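# Crack an egg into a bowl, shells to waste bowl

## Task

Break the egg open, tip its contents (a single firm yolk, no white) into the white bowl, and place both shell halves in the dark green waste bowl. Both bowls must finish upright with what is in them at rest, and nothing may be held in place by the robot at the end. The shell splits around its middle when struck there or pressed hard there (by a fingertip or against the table, for example). Before the halves are separated, the same treatment closer to either end, or much more force anywhere, crushes the egg and the task fails. Once cracked, the halves can be pulled apart. Nothing may be put or knocked off the table. Finish by releasing everything and moving the hand away.

## Robot and tools

Robot: a single arm ending in a five-fingered right hand (little, ring, middle, index, thumb). The thumb has two motors: bend and turn. A wrist force-torque sensor sits in the tool flange. Cameras: cam_head_left, cam_head_right, cam_high, cam_low (672x504) and cam_wrist (504x504 fisheye).

Frames. The scene frame has its origin on the table top under the arm base, +z up, +y to the left when facing along +x. Reported positions are in metres, orientation as quaternion wxyz, velocities in m/s and rad/s. The hand point is fixed to the palm, 0.05 m in front of it, where index pad and thumb tip meet in a pinch. Its own axes: +z along the straightened fingers (which extend 0.06-0.07 m past it), +y out of the palm, +x across the palm toward the little finger. A wrist bracket on the little-finger side juts out 0.03 m beyond the point along +y and 0.11 m across; it can collide with things.

The 14-number row (used by execute_actions and move), each value within [-1, 1], in this order: dx, dy, dz, rx, ry, rz, little, ring, middle, index, thumb_bend, thumb_turn, force_limit, speed.
- dx..rz are an offset, not a pose: a target expressed relative to the hand point's pose in the most recent result that reports it (before any such result in the scene, and for the second or later call within one reply, relative to where the robot is when the action begins). They are in the hand point's own axes. 1.0 equals 0.6 m of travel or 180 degrees; rx, ry, rz form one rotation vector. Every row in an action is counted from that same base pose, not from the row before. All zeros therefore pulls the hand back to that base; it is not a pause.
- little, ring, middle, index, thumb_bend: absolute finger targets, +1 straight/open, -1 fully curled/closed. thumb_turn: +1 beside the palm, -1 swung in front of it facing the fingers. A pinch is roughly index -0.22, thumb_bend -0.75, thumb_turn -0.57.
- force_limit: closing stops when fingertip load hits this, linear from about 0 N at -1 to 10 N at +1 (15 N for the thumb motors); it does not limit opening. speed: linear from nearly zero at -1 to full at +1 (a full stroke takes 0.6 s at full speed). For a soft grip close at speed -0.9 or below, since fast fingers overshoot.
A motor only starts when its target changes by 0.01 or more; it then keeps going after the action until it arrives or reaches force_limit, and locks. Resend the same values to keep a grip; send a more open target to loosen. A whole-hand wrap takes objects 0.035-0.08 m wide with the thumb turned in front of the palm first.

Tools.
- execute_actions {actions, pictures}: actions holds at most one item. An empty list just reports state (with pictures). {"rows": [[14 numbers], ...], "steps": n} runs up to 15 control steps of 1/30 s (default 15, minimum 9); each row is one step and the final row repeats. {"steps": n} alone waits up to 300 steps counted from the previous result, including your reply time. Set pictures true to get images with an action.
- move {target, speed, stop_force}: target is one 14-number row as above; the hand point follows a straight path to it lasting 0.5-10 s (cut off at 10 s). speed is m/s, 0.002-0.5, default 0.25; rotation up to twice that in rad/s. stop_force (N, 9-40, only after 0.2 s of scene time) ends the path when the wrist senses that much added push opposing the motion, then backs off 2 steps and holds; measured along the line to target, so unreliable on rotating moves. Omit it when moving off something you press on. Finger values in the row are sent at the start.
- wait {seconds}: 0-10 s, sends nothing new.
- zoom_image {camera, region [x0,y0,x1,y1]}: pixel box, at most 504x504, origin top-left.
- show_instructions: shows the reference pages.
- finished_scene {scene}: ends and grades the current scene; irreversible.

Motion limits. Each step the commanded pose is clipped to within 100 mm and 16 degrees of the measured one; position wins over orientation if both cannot be met. Commands lag about 0.17 s. Large moves may fall short: read the pose in the result and send the remainder. The last 9 steps of each action run after its result is taken, while you reply.

Results. The state line gives hand point pose and velocities. hand_measured, hand_stopped_by (moving, target, force, stalled, fault), hand_load_n list six values in row motor order; a lost grip shows as loads near 0. Wrist force/torque are in the hand point axes (push from a surface points back into the arm; noise up to about 2.4 N, offsets up to 4 N, saturation near 50 N). HELD marks steps where your command was blocked; pose unreachable means the clearance check altered it. A move adds a move: line: done, contact (stop_force triggered), held, off_target, moving or fault, plus limits such as paced (clipped) or held, and distance from target. Hand target shows the pose currently being driven toward.

Avoid. The arm is stiff: commanding even slightly past a firm contact can trigger a fault stop (10 s halt) if joint torque reaches its limit (wrist joints 24.9 N m, others 133) or any external force reaches 150 N. Touch slowly; faster contact hits harder. Press the egg only at its middle, gently, or you crush it. Avoid drops, slams, tipping bowls and pushing anything off the table. Holding loads heats motors; at 85 °C the arm brakes for minutes. Objects may occasionally be nudged by outside pushes.

Each tool is called after "Request:" as name([rows], argument=value, ...), one row to a line, values as JSON.

Reference images:

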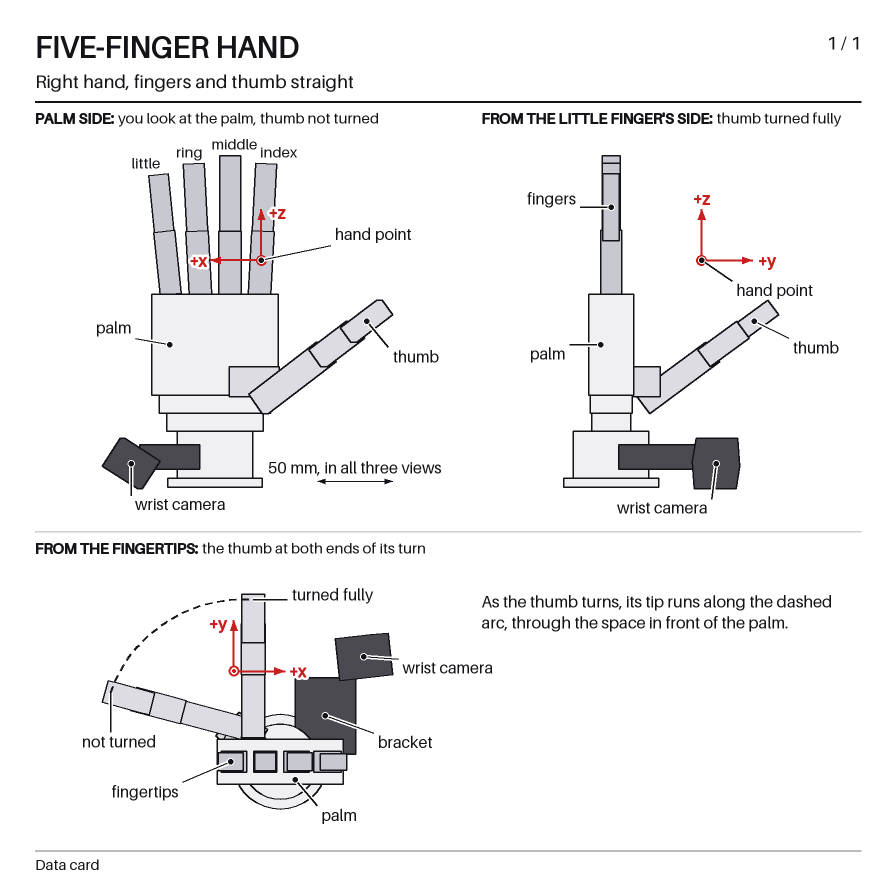

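## Session

Request:
execute_actions(actions=[])

Scene clock: 0.00 s of 6600.00 s.
end_effector_position=(+0.6553, +0.0522, +0.3653) hand_measured=(+1.000, +1.000, +1.000, +1.000, +1.000, +1.000) hand_load_n=(+0.0, +0.0, +0.0, +0.0, +0.0, +0.0) hand_stopped_by=(target, target, target, target, target, target) hand_force_limit=0.00 hand_speed=-0.80 end_effector_quat_wxyz=(+0.572, +0.450, +0.679, -0.097) end_effector_velocity=(+0.000, -0.001, +0.000) end_effector_angular_velocity=(+0.000, -0.001, -0.002)
Joint positions: [ 0.226 -0.723  1.966 -1.438  2.439 -1.48 ]
Joint velocities: [-0.    -0.    -0.    -0.001  0.001  0.   ]
Joint torques (N m, as the arm reports them, + toward a larger angle): no reading
Wrist force (N, on the end effector, along its own x y z axes, offset not removed): no reading
Wrist torque (N m, same axes, about the end effector's origin, offset not removed): no reading
Hand target: +0.655, +0.052, +0.365; +0.572, +0.450, +0.679, -0.097

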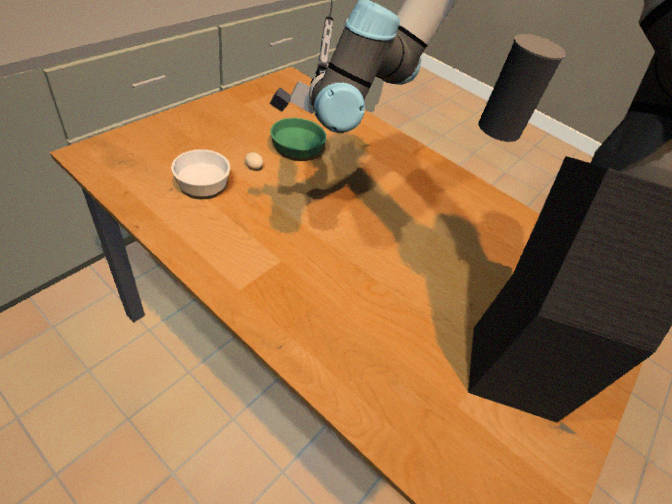

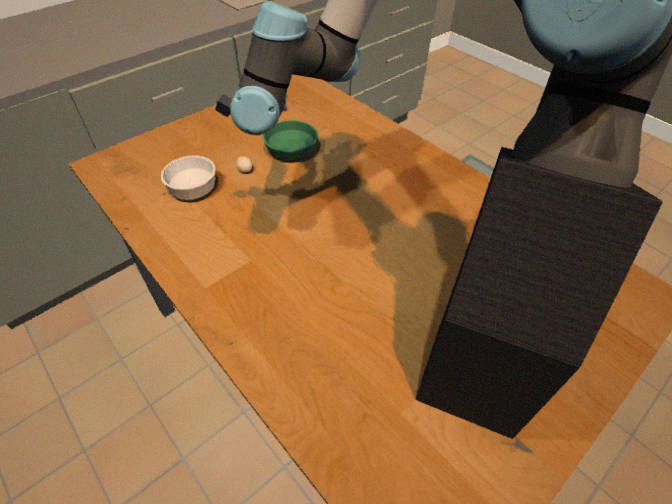

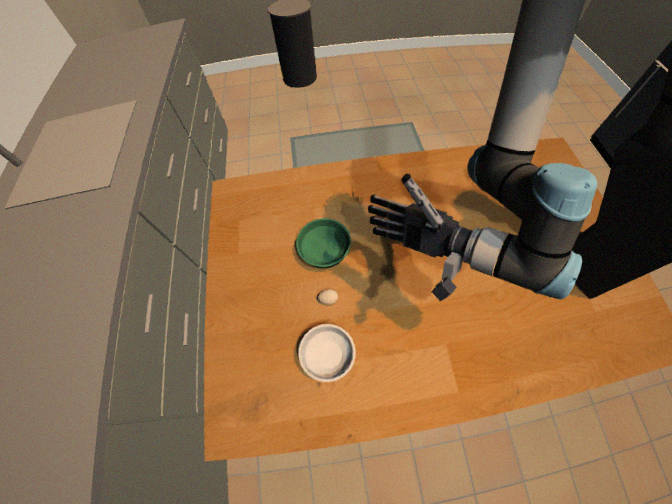

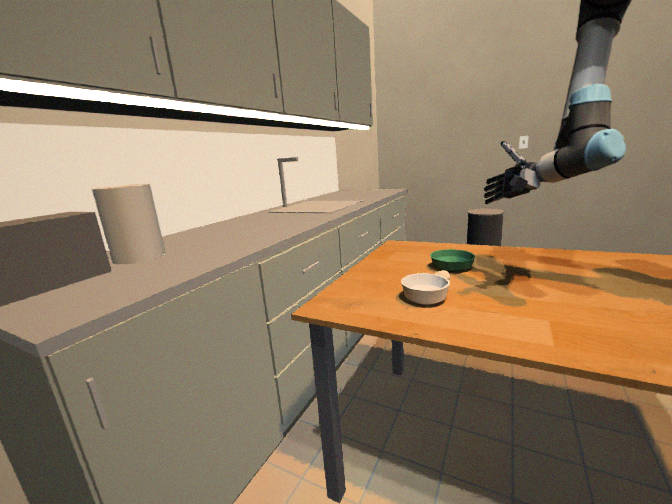

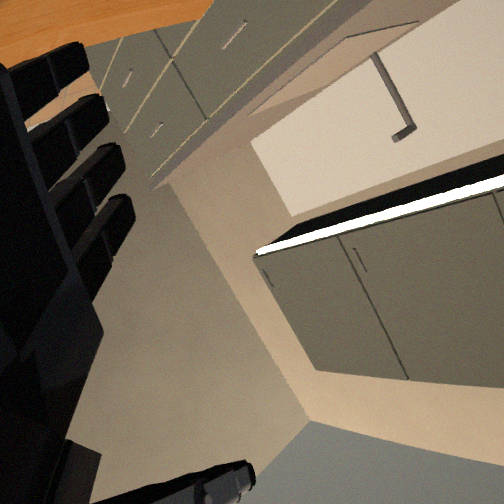

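Request:
zoom_image(camera="cam_high", region=[270, 200, 400, 400])

Request:
zoom_image(camera="cam_head_left", region=[160, 90, 340, 210])

Region (270, 200, 400, 400) of cam_high's 672x504 image, scaled by 2.520, with more detail than that image has; it fills the left 328 columns of this view, and the rest is white.

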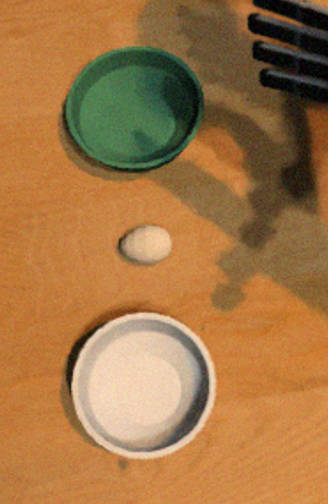

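Region (160, 90, 340, 210) of cam_head_left's 672x504 image, scaled by 2.800, with more detail than that image has.

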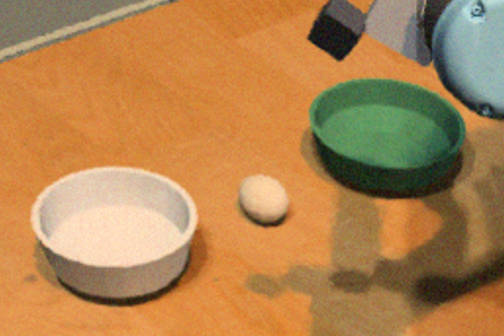

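Request:
move(target=[0.298,0.022,0.23,0.079,0.294,-0.429,0.4,0.4,0.4,0.4,0.5,-0.8,-0.4,0])

Scene clock: 5.97 s of 6600.00 s.
end_effector_position=(+0.7693, +0.0602, +0.1709) hand_measured=(+0.400, +0.400, +0.400, +0.400, +0.500, -0.800) hand_load_n=(+0.0, +0.0, +0.0, +0.0, +0.0, +0.0) hand_stopped_by=(target, target, target, target, target, target) hand_force_limit=-0.40 hand_speed=0.00 end_effector_quat_wxyz=(+0.035, -0.005, +0.956, -0.291) end_effector_velocity=(+0.003, +0.001, -0.000) end_effector_angular_velocity=(+0.005, -0.005, +0.002)
Joint positions: [ 0.154  0.062  0.042  1.107  2.604 -1.705]
Joint velocities: [-0.001  0.033 -0.072  0.03  -0.006 -0.007]
Joint torques (N m, as the arm reports them, + toward a larger angle): [ 16.99 -47.02 -19.62   3.36  -1.5   -1.29]
Wrist force (N, on the end effector, along its own x y z axes, offset not removed): [-1.8 5.0 -1.8]
Wrist torque (N m, same axes, about the end effector's origin, offset not removed): [0.77 0.58 0.14]
Hand target: +0.770, +0.060, +0.171; +0.036, -0.005, +0.956, -0.290
Off the commanded pose: 0.001 m, 4 deg.
elbow stopped short: the move would have taken joint 3 (elbow) straighter than the controller allows; a more bent joint 3 avoids this.
Kept back: nothing.
move: off_target
camera_calibration (this result's frames):
cam_wrist: T_world_to_cam=[[0.130038, 0.835949, -0.533179, -0.0597793], [0.806226, 0.223864, 0.547617, -0.731831], [0.57714, -0.501074, -0.644853, -0.172307], [0, 0, 0, 1]] pos_world=[0.69724, 0.127465, 0.257778]

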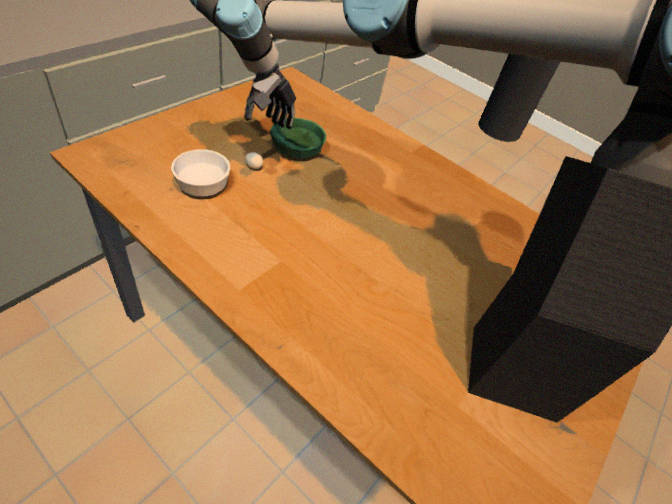

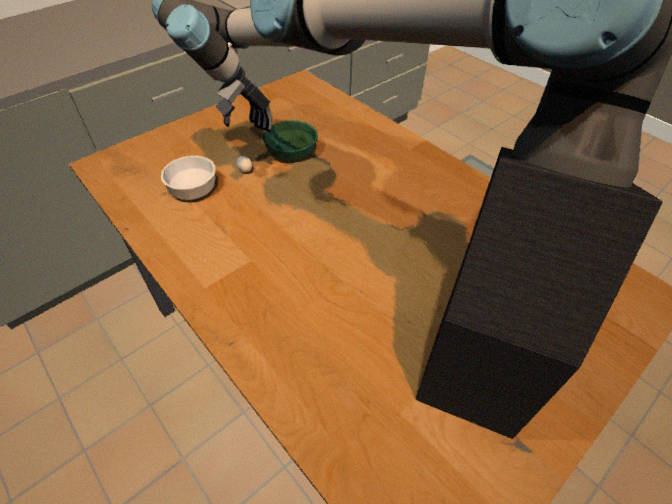

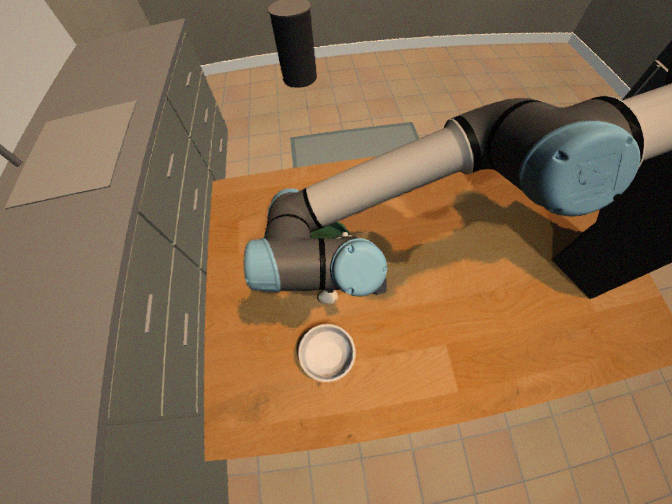

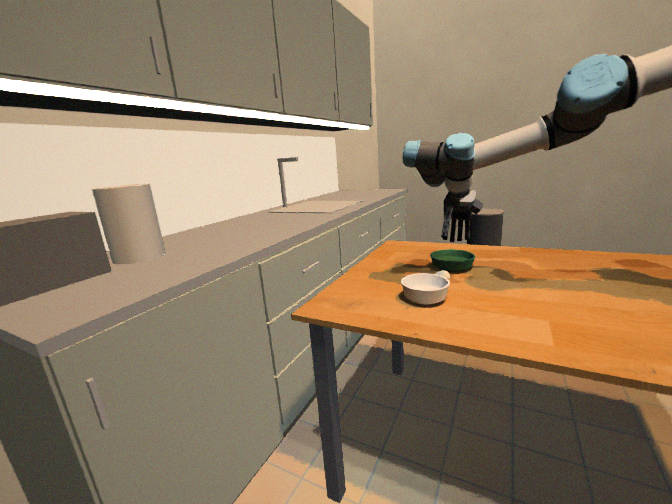

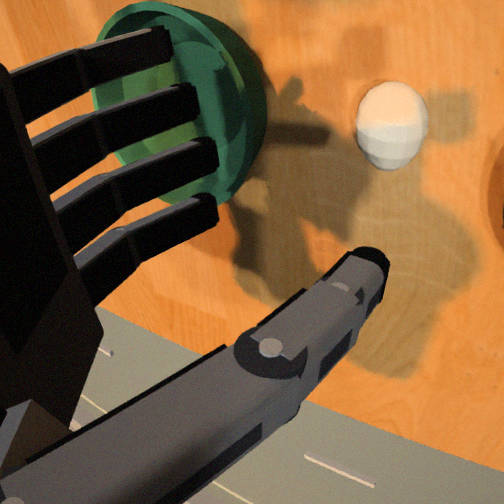

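Request:
move(target=[-0.003,0.065,0.097,0,-0.12,0.08,-1,-1,0.4,0.4,0.5,-0.8,-0.4,0], speed=0.15)

Request:
zoom_image(camera="cam_head_left", region=[160, 60, 360, 210])

Scene clock: 9.37 s of 6600.00 s.
end_effector_position=(+0.7755, +0.0603, +0.1013) hand_measured=(-1.000, -1.000, +0.400, +0.400, +0.500, -0.800) hand_load_n=(+0.0, +0.0, +0.0, +0.0, +0.0, +0.0) hand_stopped_by=(target, target, target, target, target, target) hand_force_limit=-0.40 hand_speed=0.00 end_effector_quat_wxyz=(+0.248, +0.060, +0.926, -0.278) end_effector_velocity=(+0.000, +0.000, -0.001) end_effector_angular_velocity=(-0.001, -0.016, +0.007)
Joint positions: [ 0.071 -0.323  1.072 -0.241  2.424 -2.063]
Joint velocities: [-0.004 -0.005  0.021 -0.039 -0.013 -0.015]
Joint torques (N m, as the arm reports them, + toward a larger angle): [ 13.64 -57.53  -2.94  -0.33  -1.74  -1.18]
Wrist force (N, on the end effector, along its own x y z axes, offset not removed): [0.2 1.6 -1.9]
Wrist torque (N m, same axes, about the end effector's origin, offset not removed): [0.29 0.11 0.31]
Hand target: +0.776, +0.060, +0.101; +0.249, +0.060, +0.926, -0.278
Off the commanded pose: 0.000 m, 0 deg.
Kept back: nothing.
move: done
camera_calibration (this result's frames):
cam_wrist: T_world_to_cam=[[0.346831, 0.842684, -0.411815, -0.278601], [0.486437, 0.213793, 0.847155, -0.480491], [0.801927, -0.494142, -0.335763, -0.426733], [0, 0, 0, 1]] pos_world=[0.672565, 0.126631, 0.149037]

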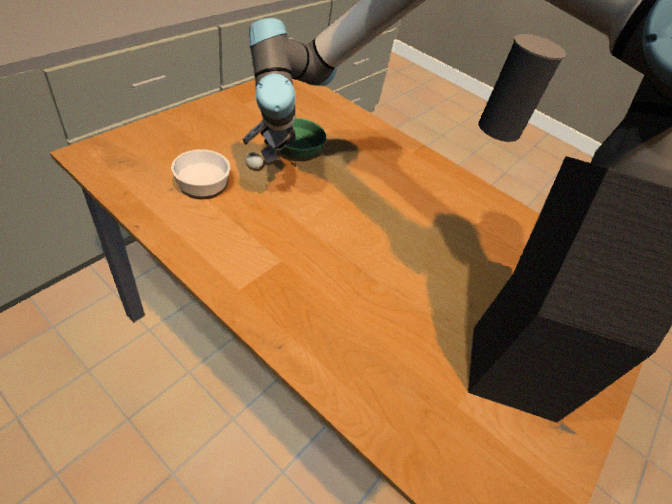

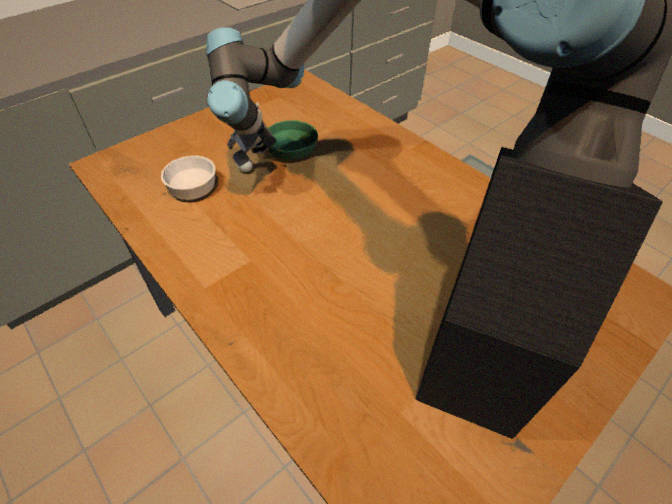

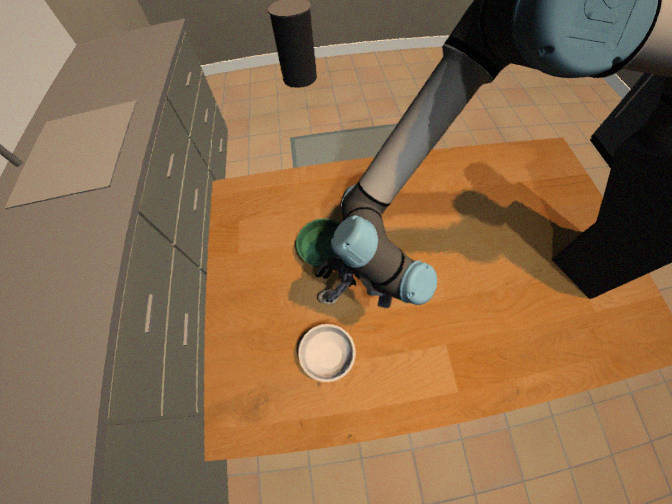

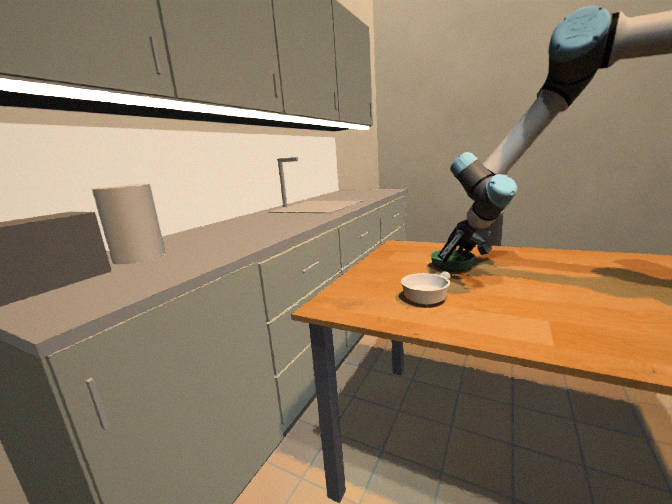

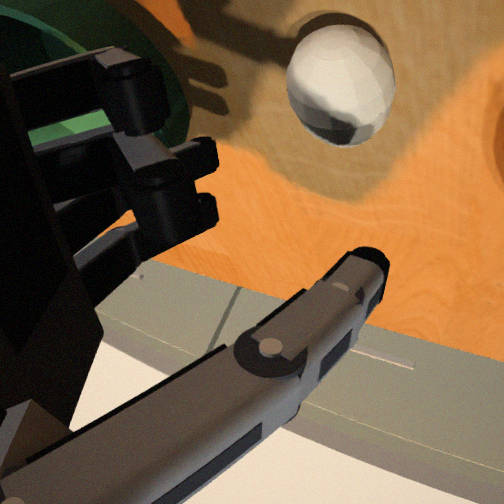

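Region (160, 60, 360, 210) of cam_head_left's 672x504 image, scaled by 2.520, with more detail than that image has; it fills the top 378 rows of this view, and the rest is white.

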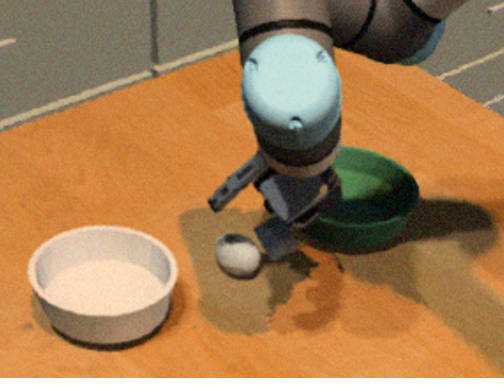

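Request:
move(target=[0.02,0.038,0.03,0.083,0.046,-0.031,-1,-1,0.4,0.4,0.6,-1,-0.4,0], speed=0.1)

Request:
move(target=[0.015,0.032,0.027,0,0,0,-1,-1,0.4,0.4,0.6,-1,-0.4,0], speed=0.02, stop_force=9)

Request:
zoom_image(camera="cam_head_right", region=[180, 100, 320, 205])

Scene clock: 11.97 s of 6600.00 s.
end_effector_position=(+0.7781, +0.0694, +0.0715) hand_measured=(-1.000, -1.000, +0.400, +0.400, +0.600, -1.000) hand_load_n=(+0.0, +0.0, +0.0, +0.0, +0.0, +0.0) hand_stopped_by=(target, target, target, target, target, target) hand_force_limit=-0.40 hand_speed=0.00 end_effector_quat_wxyz=(+0.158, +0.066, +0.899, -0.402) end_effector_velocity=(+0.001, +0.001, -0.001) end_effector_angular_velocity=(-0.003, +0.010, -0.012)
Joint positions: [ 0.146 -0.025  0.554  0.043  2.785 -2.087]
Joint velocities: [ 0.003  0.036 -0.076  0.07   0.015  0.029]
Joint torques (N m, as the arm reports them, + toward a larger angle): [ 41.76 -45.66 -16.2    2.75   2.94   1.9 ]
Wrist force (N, on the end effector, along its own x y z axes, offset not removed): [-1.0 1.1 -0.4]
Wrist torque (N m, same axes, about the end effector's origin, offset not removed): [0.34 0.17 -0.41]
Hand target: +0.778, +0.069, +0.071; +0.157, +0.066, +0.899, -0.402
Off the commanded pose: 0.000 m, 0 deg.
Kept back: nothing.
move: done
camera_calibration (this result's frames):
cam_wrist: T_world_to_cam=[[0.355454, 0.673841, -0.647758, -0.277543], [0.648669, 0.321122, 0.690006, -0.580859], [0.672964, -0.665446, -0.322956, -0.323024], [0, 0, 0, 1]] pos_world=[0.692822, 0.158592, 0.116693]

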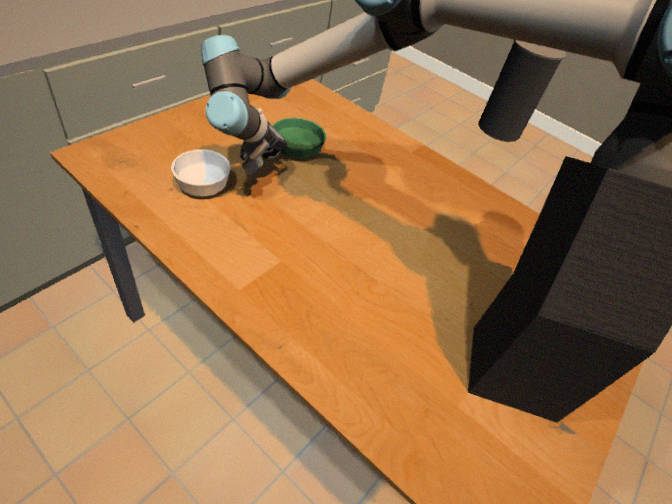

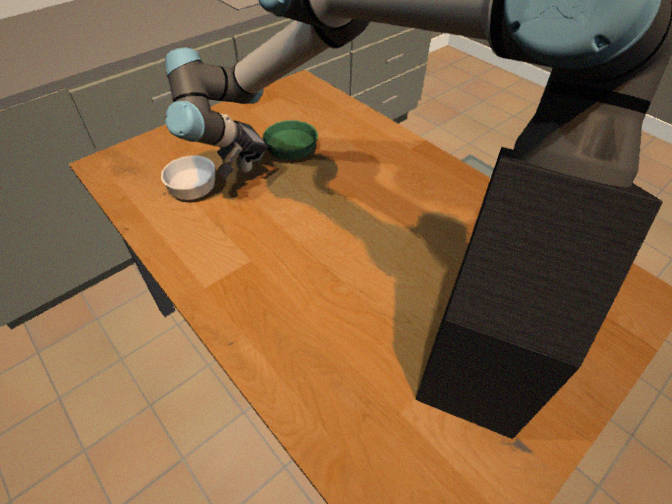

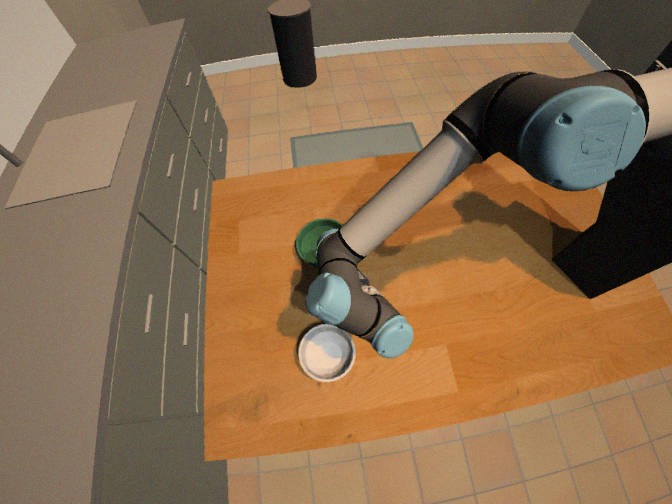

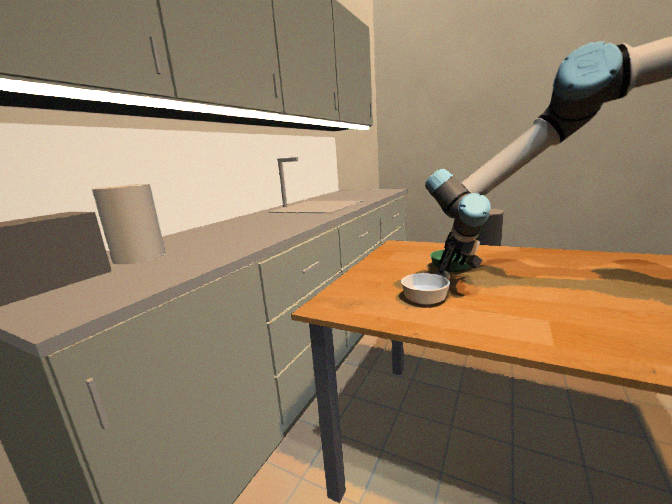

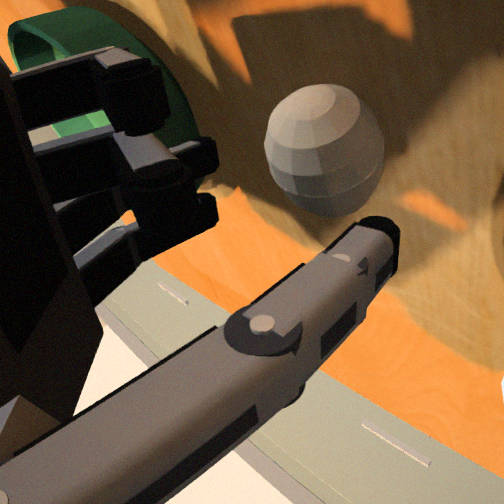

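Scene clock: 13.60 s of 6600.00 s.
end_effector_position=(+0.7781, +0.0701, +0.0451) hand_measured=(-1.000, -1.000, +0.400, +0.400, +0.600, -1.000) hand_load_n=(+0.0, +0.0, +0.0, +0.0, +0.0, +0.0) hand_stopped_by=(target, target, target, target, target, target) hand_force_limit=-0.40 hand_speed=0.00 end_effector_quat_wxyz=(+0.158, +0.066, +0.899, -0.402) end_effector_velocity=(+0.001, +0.000, -0.002) end_effector_angular_velocity=(+0.001, -0.002, -0.000)
Joint positions: [ 0.131  0.034  0.489  0.028  2.772 -2.11 ]
Joint velocities: [-0.001  0.006 -0.009  0.    -0.002 -0.001]
Joint torques (N m, as the arm reports them, + toward a larger angle): [ 16.07 -43.54 -16.71   2.57  -1.66  -1.38]
Wrist force (N, on the end effector, along its own x y z axes, offset not removed): [2.5 2.6 -2.8]
Wrist torque (N m, same axes, about the end effector's origin, offset not removed): [0.44 -0.14 0.09]
Hand target: +0.778, +0.070, +0.045; +0.158, +0.066, +0.899, -0.402
Off the commanded pose: 0.000 m, 0 deg.
Kept back: nothing.
move: done
camera_calibration (this result's frames):
cam_wrist: T_world_to_cam=[[0.35563, 0.673822, -0.647682, -0.295259], [0.648529, 0.321096, 0.69015, -0.562753], [0.673006, -0.665479, -0.322802, -0.331123], [0, 0, 0, 1]] pos_world=[0.692812, 0.159295, 0.0902634]

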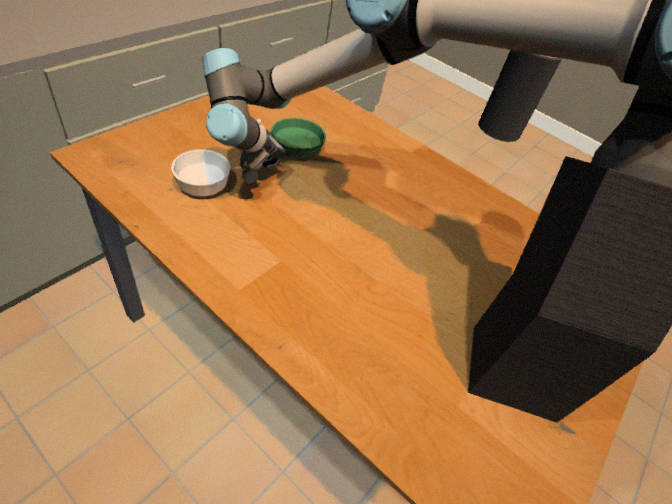

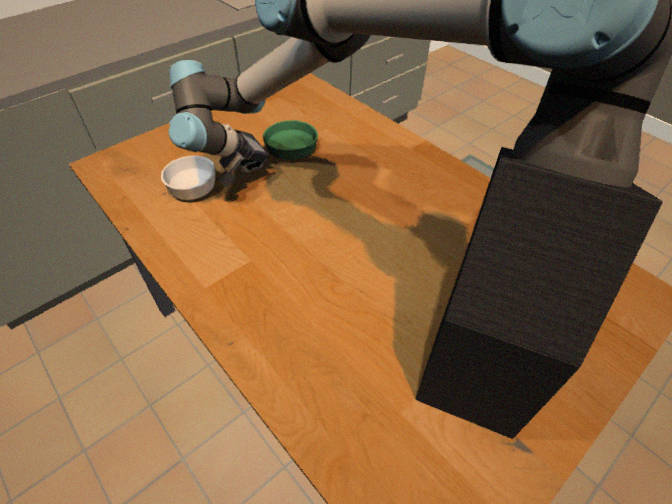

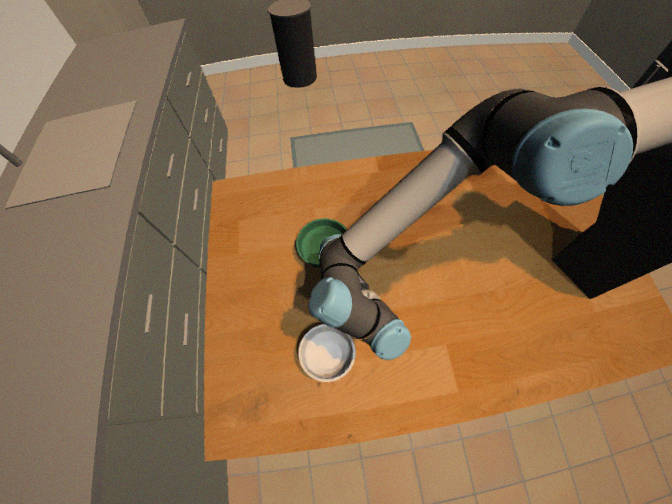

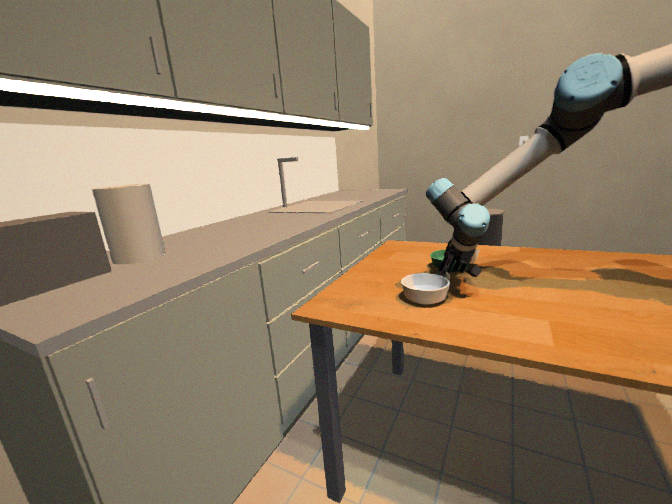

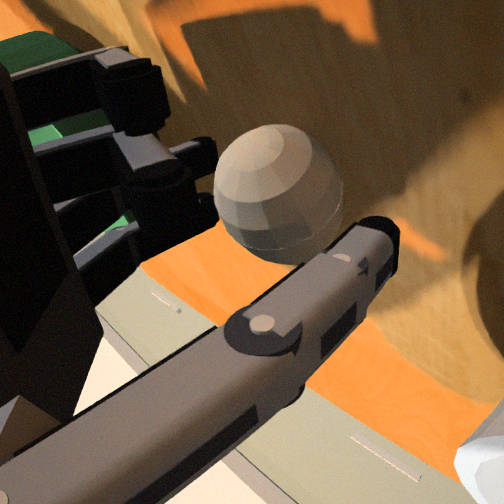

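Region (180, 100, 320, 205) of cam_head_right's 672x504 image, scaled by 3.600, with more detail than that image has; it fills the top 378 rows of this view, and the rest is white.

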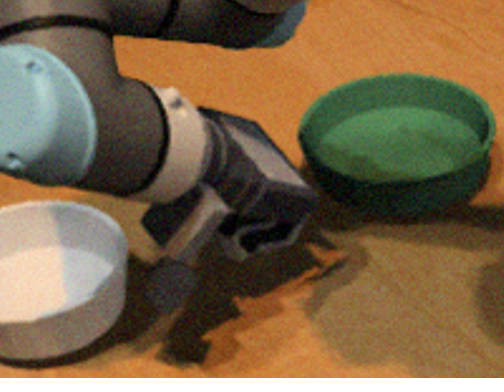

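Request:
move(target=[0.004,0.007,0.011,0,0,0,-1,-1,0.4,0.4,0.2,-1,-0.4,-0.5], speed=0.01)

Request:
move(target=[0,0,0,0,0,0,-1,-1,-0.3,-0.3,-0.5,-1,-0.5,-0.9])

Scene clock: 14.97 s of 6600.00 s.
end_effector_position=(+0.7784, +0.0680, +0.0373) hand_measured=(-1.000, -1.000, +0.400, +0.400, +0.200, -1.000) hand_load_n=(+0.0, +0.0, +0.0, +0.0, +0.0, +0.0) hand_stopped_by=(target, target, target, target, target, target) hand_force_limit=-0.40 hand_speed=-0.50 end_effector_quat_wxyz=(+0.158, +0.066, +0.899, -0.402) end_effector_velocity=(+0.000, -0.001, -0.001) end_effector_angular_velocity=(+0.001, +0.000, +0.001)
Joint positions: [ 0.124  0.047  0.475  0.019  2.766 -2.12 ]
Joint velocities: [-0.002  0.002 -0.003 -0.    -0.002 -0.002]
Joint torques (N m, as the arm reports them, + toward a larger angle): [ 14.45 -44.89 -17.09   0.28  -1.56  -1.38]
Wrist force (N, on the end effector, along its own x y z axes, offset not removed): [2.2 -3.4 -4.2]
Wrist torque (N m, same axes, about the end effector's origin, offset not removed): [-0.23 -0.14 -0.12]
Hand target: +0.778, +0.068, +0.037; +0.158, +0.066, +0.899, -0.402
Off the commanded pose: 0.000 m, 0 deg.
Kept back: nothing.
move: done
camera_calibration (this result's frames):
cam_wrist: T_world_to_cam=[[0.355624, 0.673828, -0.647678, -0.298965], [0.648533, 0.321091, 0.690149, -0.556943], [0.673005, -0.665475, -0.322812, -0.335191], [0, 0, 0, 1]] pos_world=[0.6931, 0.157219, 0.0825366]

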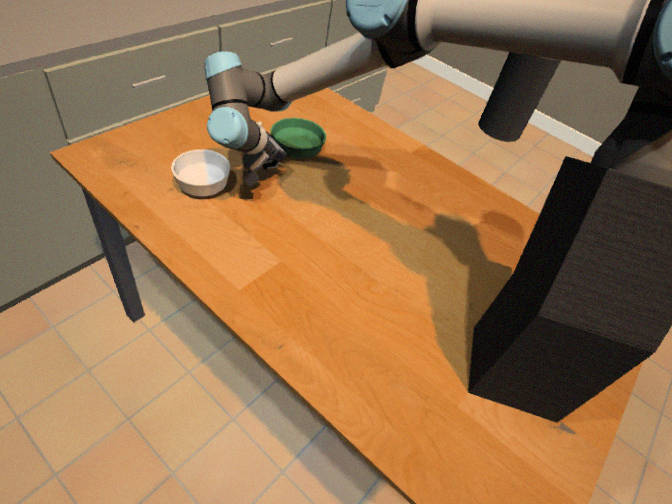

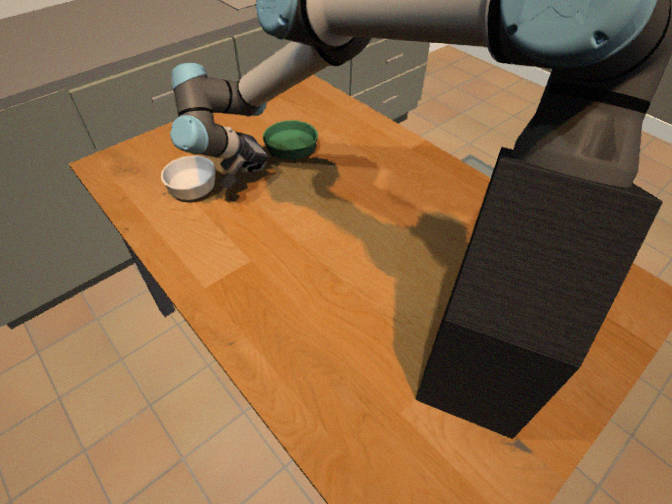

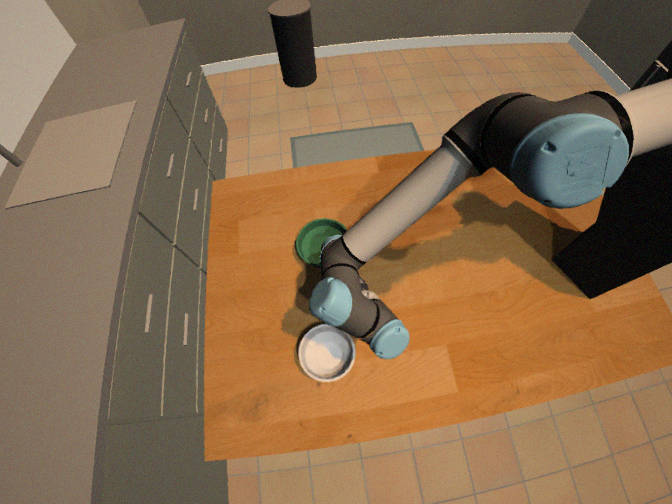

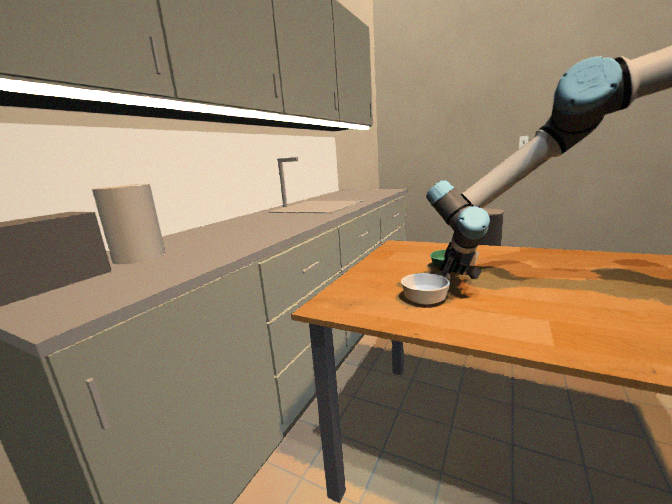

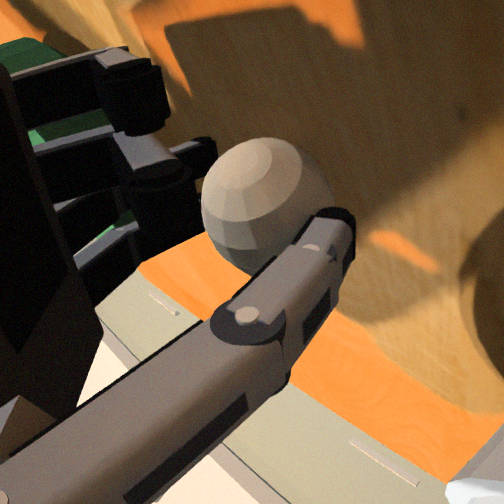

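Scene clock: 16.67 s of 6600.00 s.
end_effector_position=(+0.7784, +0.0680, +0.0373) hand_measured=(-1.000, -1.000, +0.162, +0.158, +0.056, -1.000) hand_load_n=(+0.0, +0.0, +2.0, +3.0, +4.5, -0.5) hand_stopped_by=(target, target, force, force, force, target) hand_force_limit=-0.50 hand_speed=-0.90 end_effector_quat_wxyz=(+0.158, +0.066, +0.899, -0.402) end_effector_velocity=(+0.000, -0.000, +0.000) end_effector_angular_velocity=(-0.001, -0.001, -0.001)
Joint positions: [ 0.124  0.047  0.475  0.019  2.766 -2.12 ]
Joint velocities: [ 0.    -0.     0.    -0.001  0.001  0.   ]
Joint torques (N m, as the arm reports them, + toward a larger angle): [ 38.15 -58.39  -4.64   2.54   2.78   1.75]
Wrist force (N, on the end effector, along its own x y z axes, offset not removed): [3.6 -0.3 5.1]
Wrist torque (N m, same axes, about the end effector's origin, offset not removed): [-0.43 -0.69 -0.07]
Hand target: +0.778, +0.068, +0.037; +0.158, +0.066, +0.899, -0.402
Off the commanded pose: 0.000 m, 0 deg.
Kept back: nothing.
move: done
camera_calibration (this result's frames):
cam_wrist: T_world_to_cam=[[0.355638, 0.673806, -0.647694, -0.298957], [0.648563, 0.321071, 0.69013, -0.556937], [0.67297, -0.665506, -0.322821, -0.335186], [0, 0, 0, 1]] pos_world=[0.693099, 0.157187, 0.0825212]

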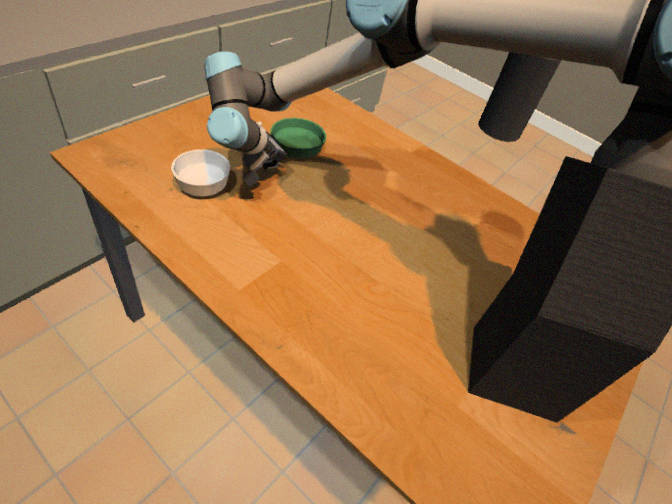

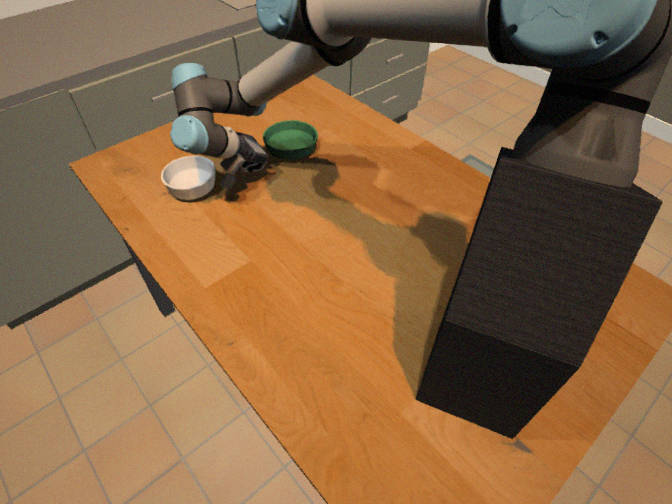

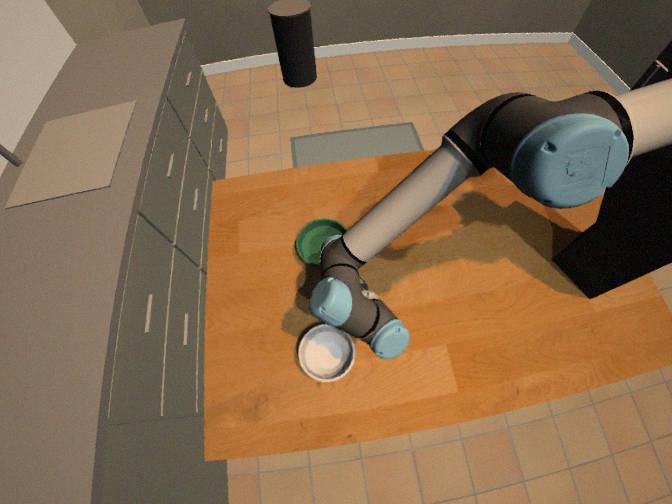

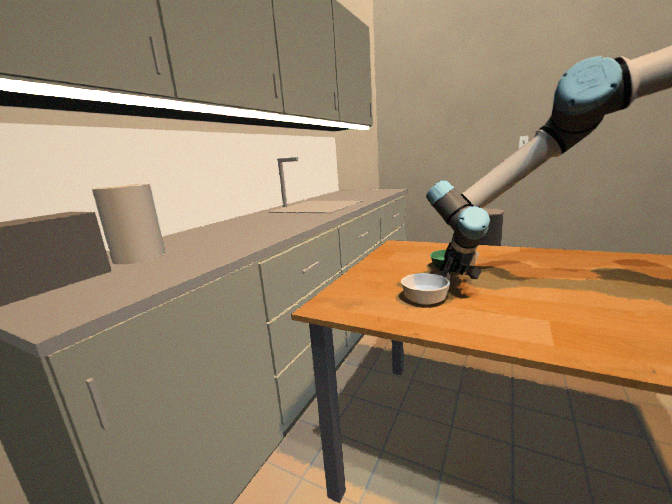

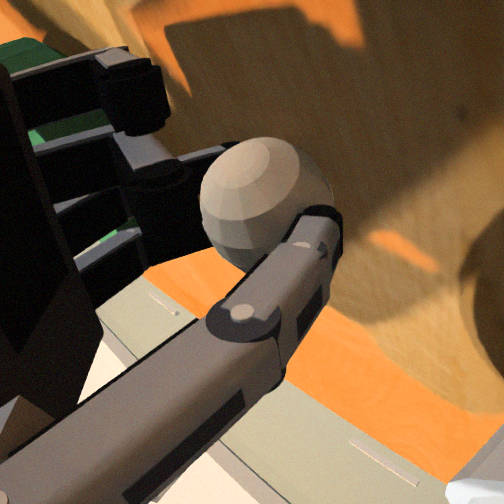

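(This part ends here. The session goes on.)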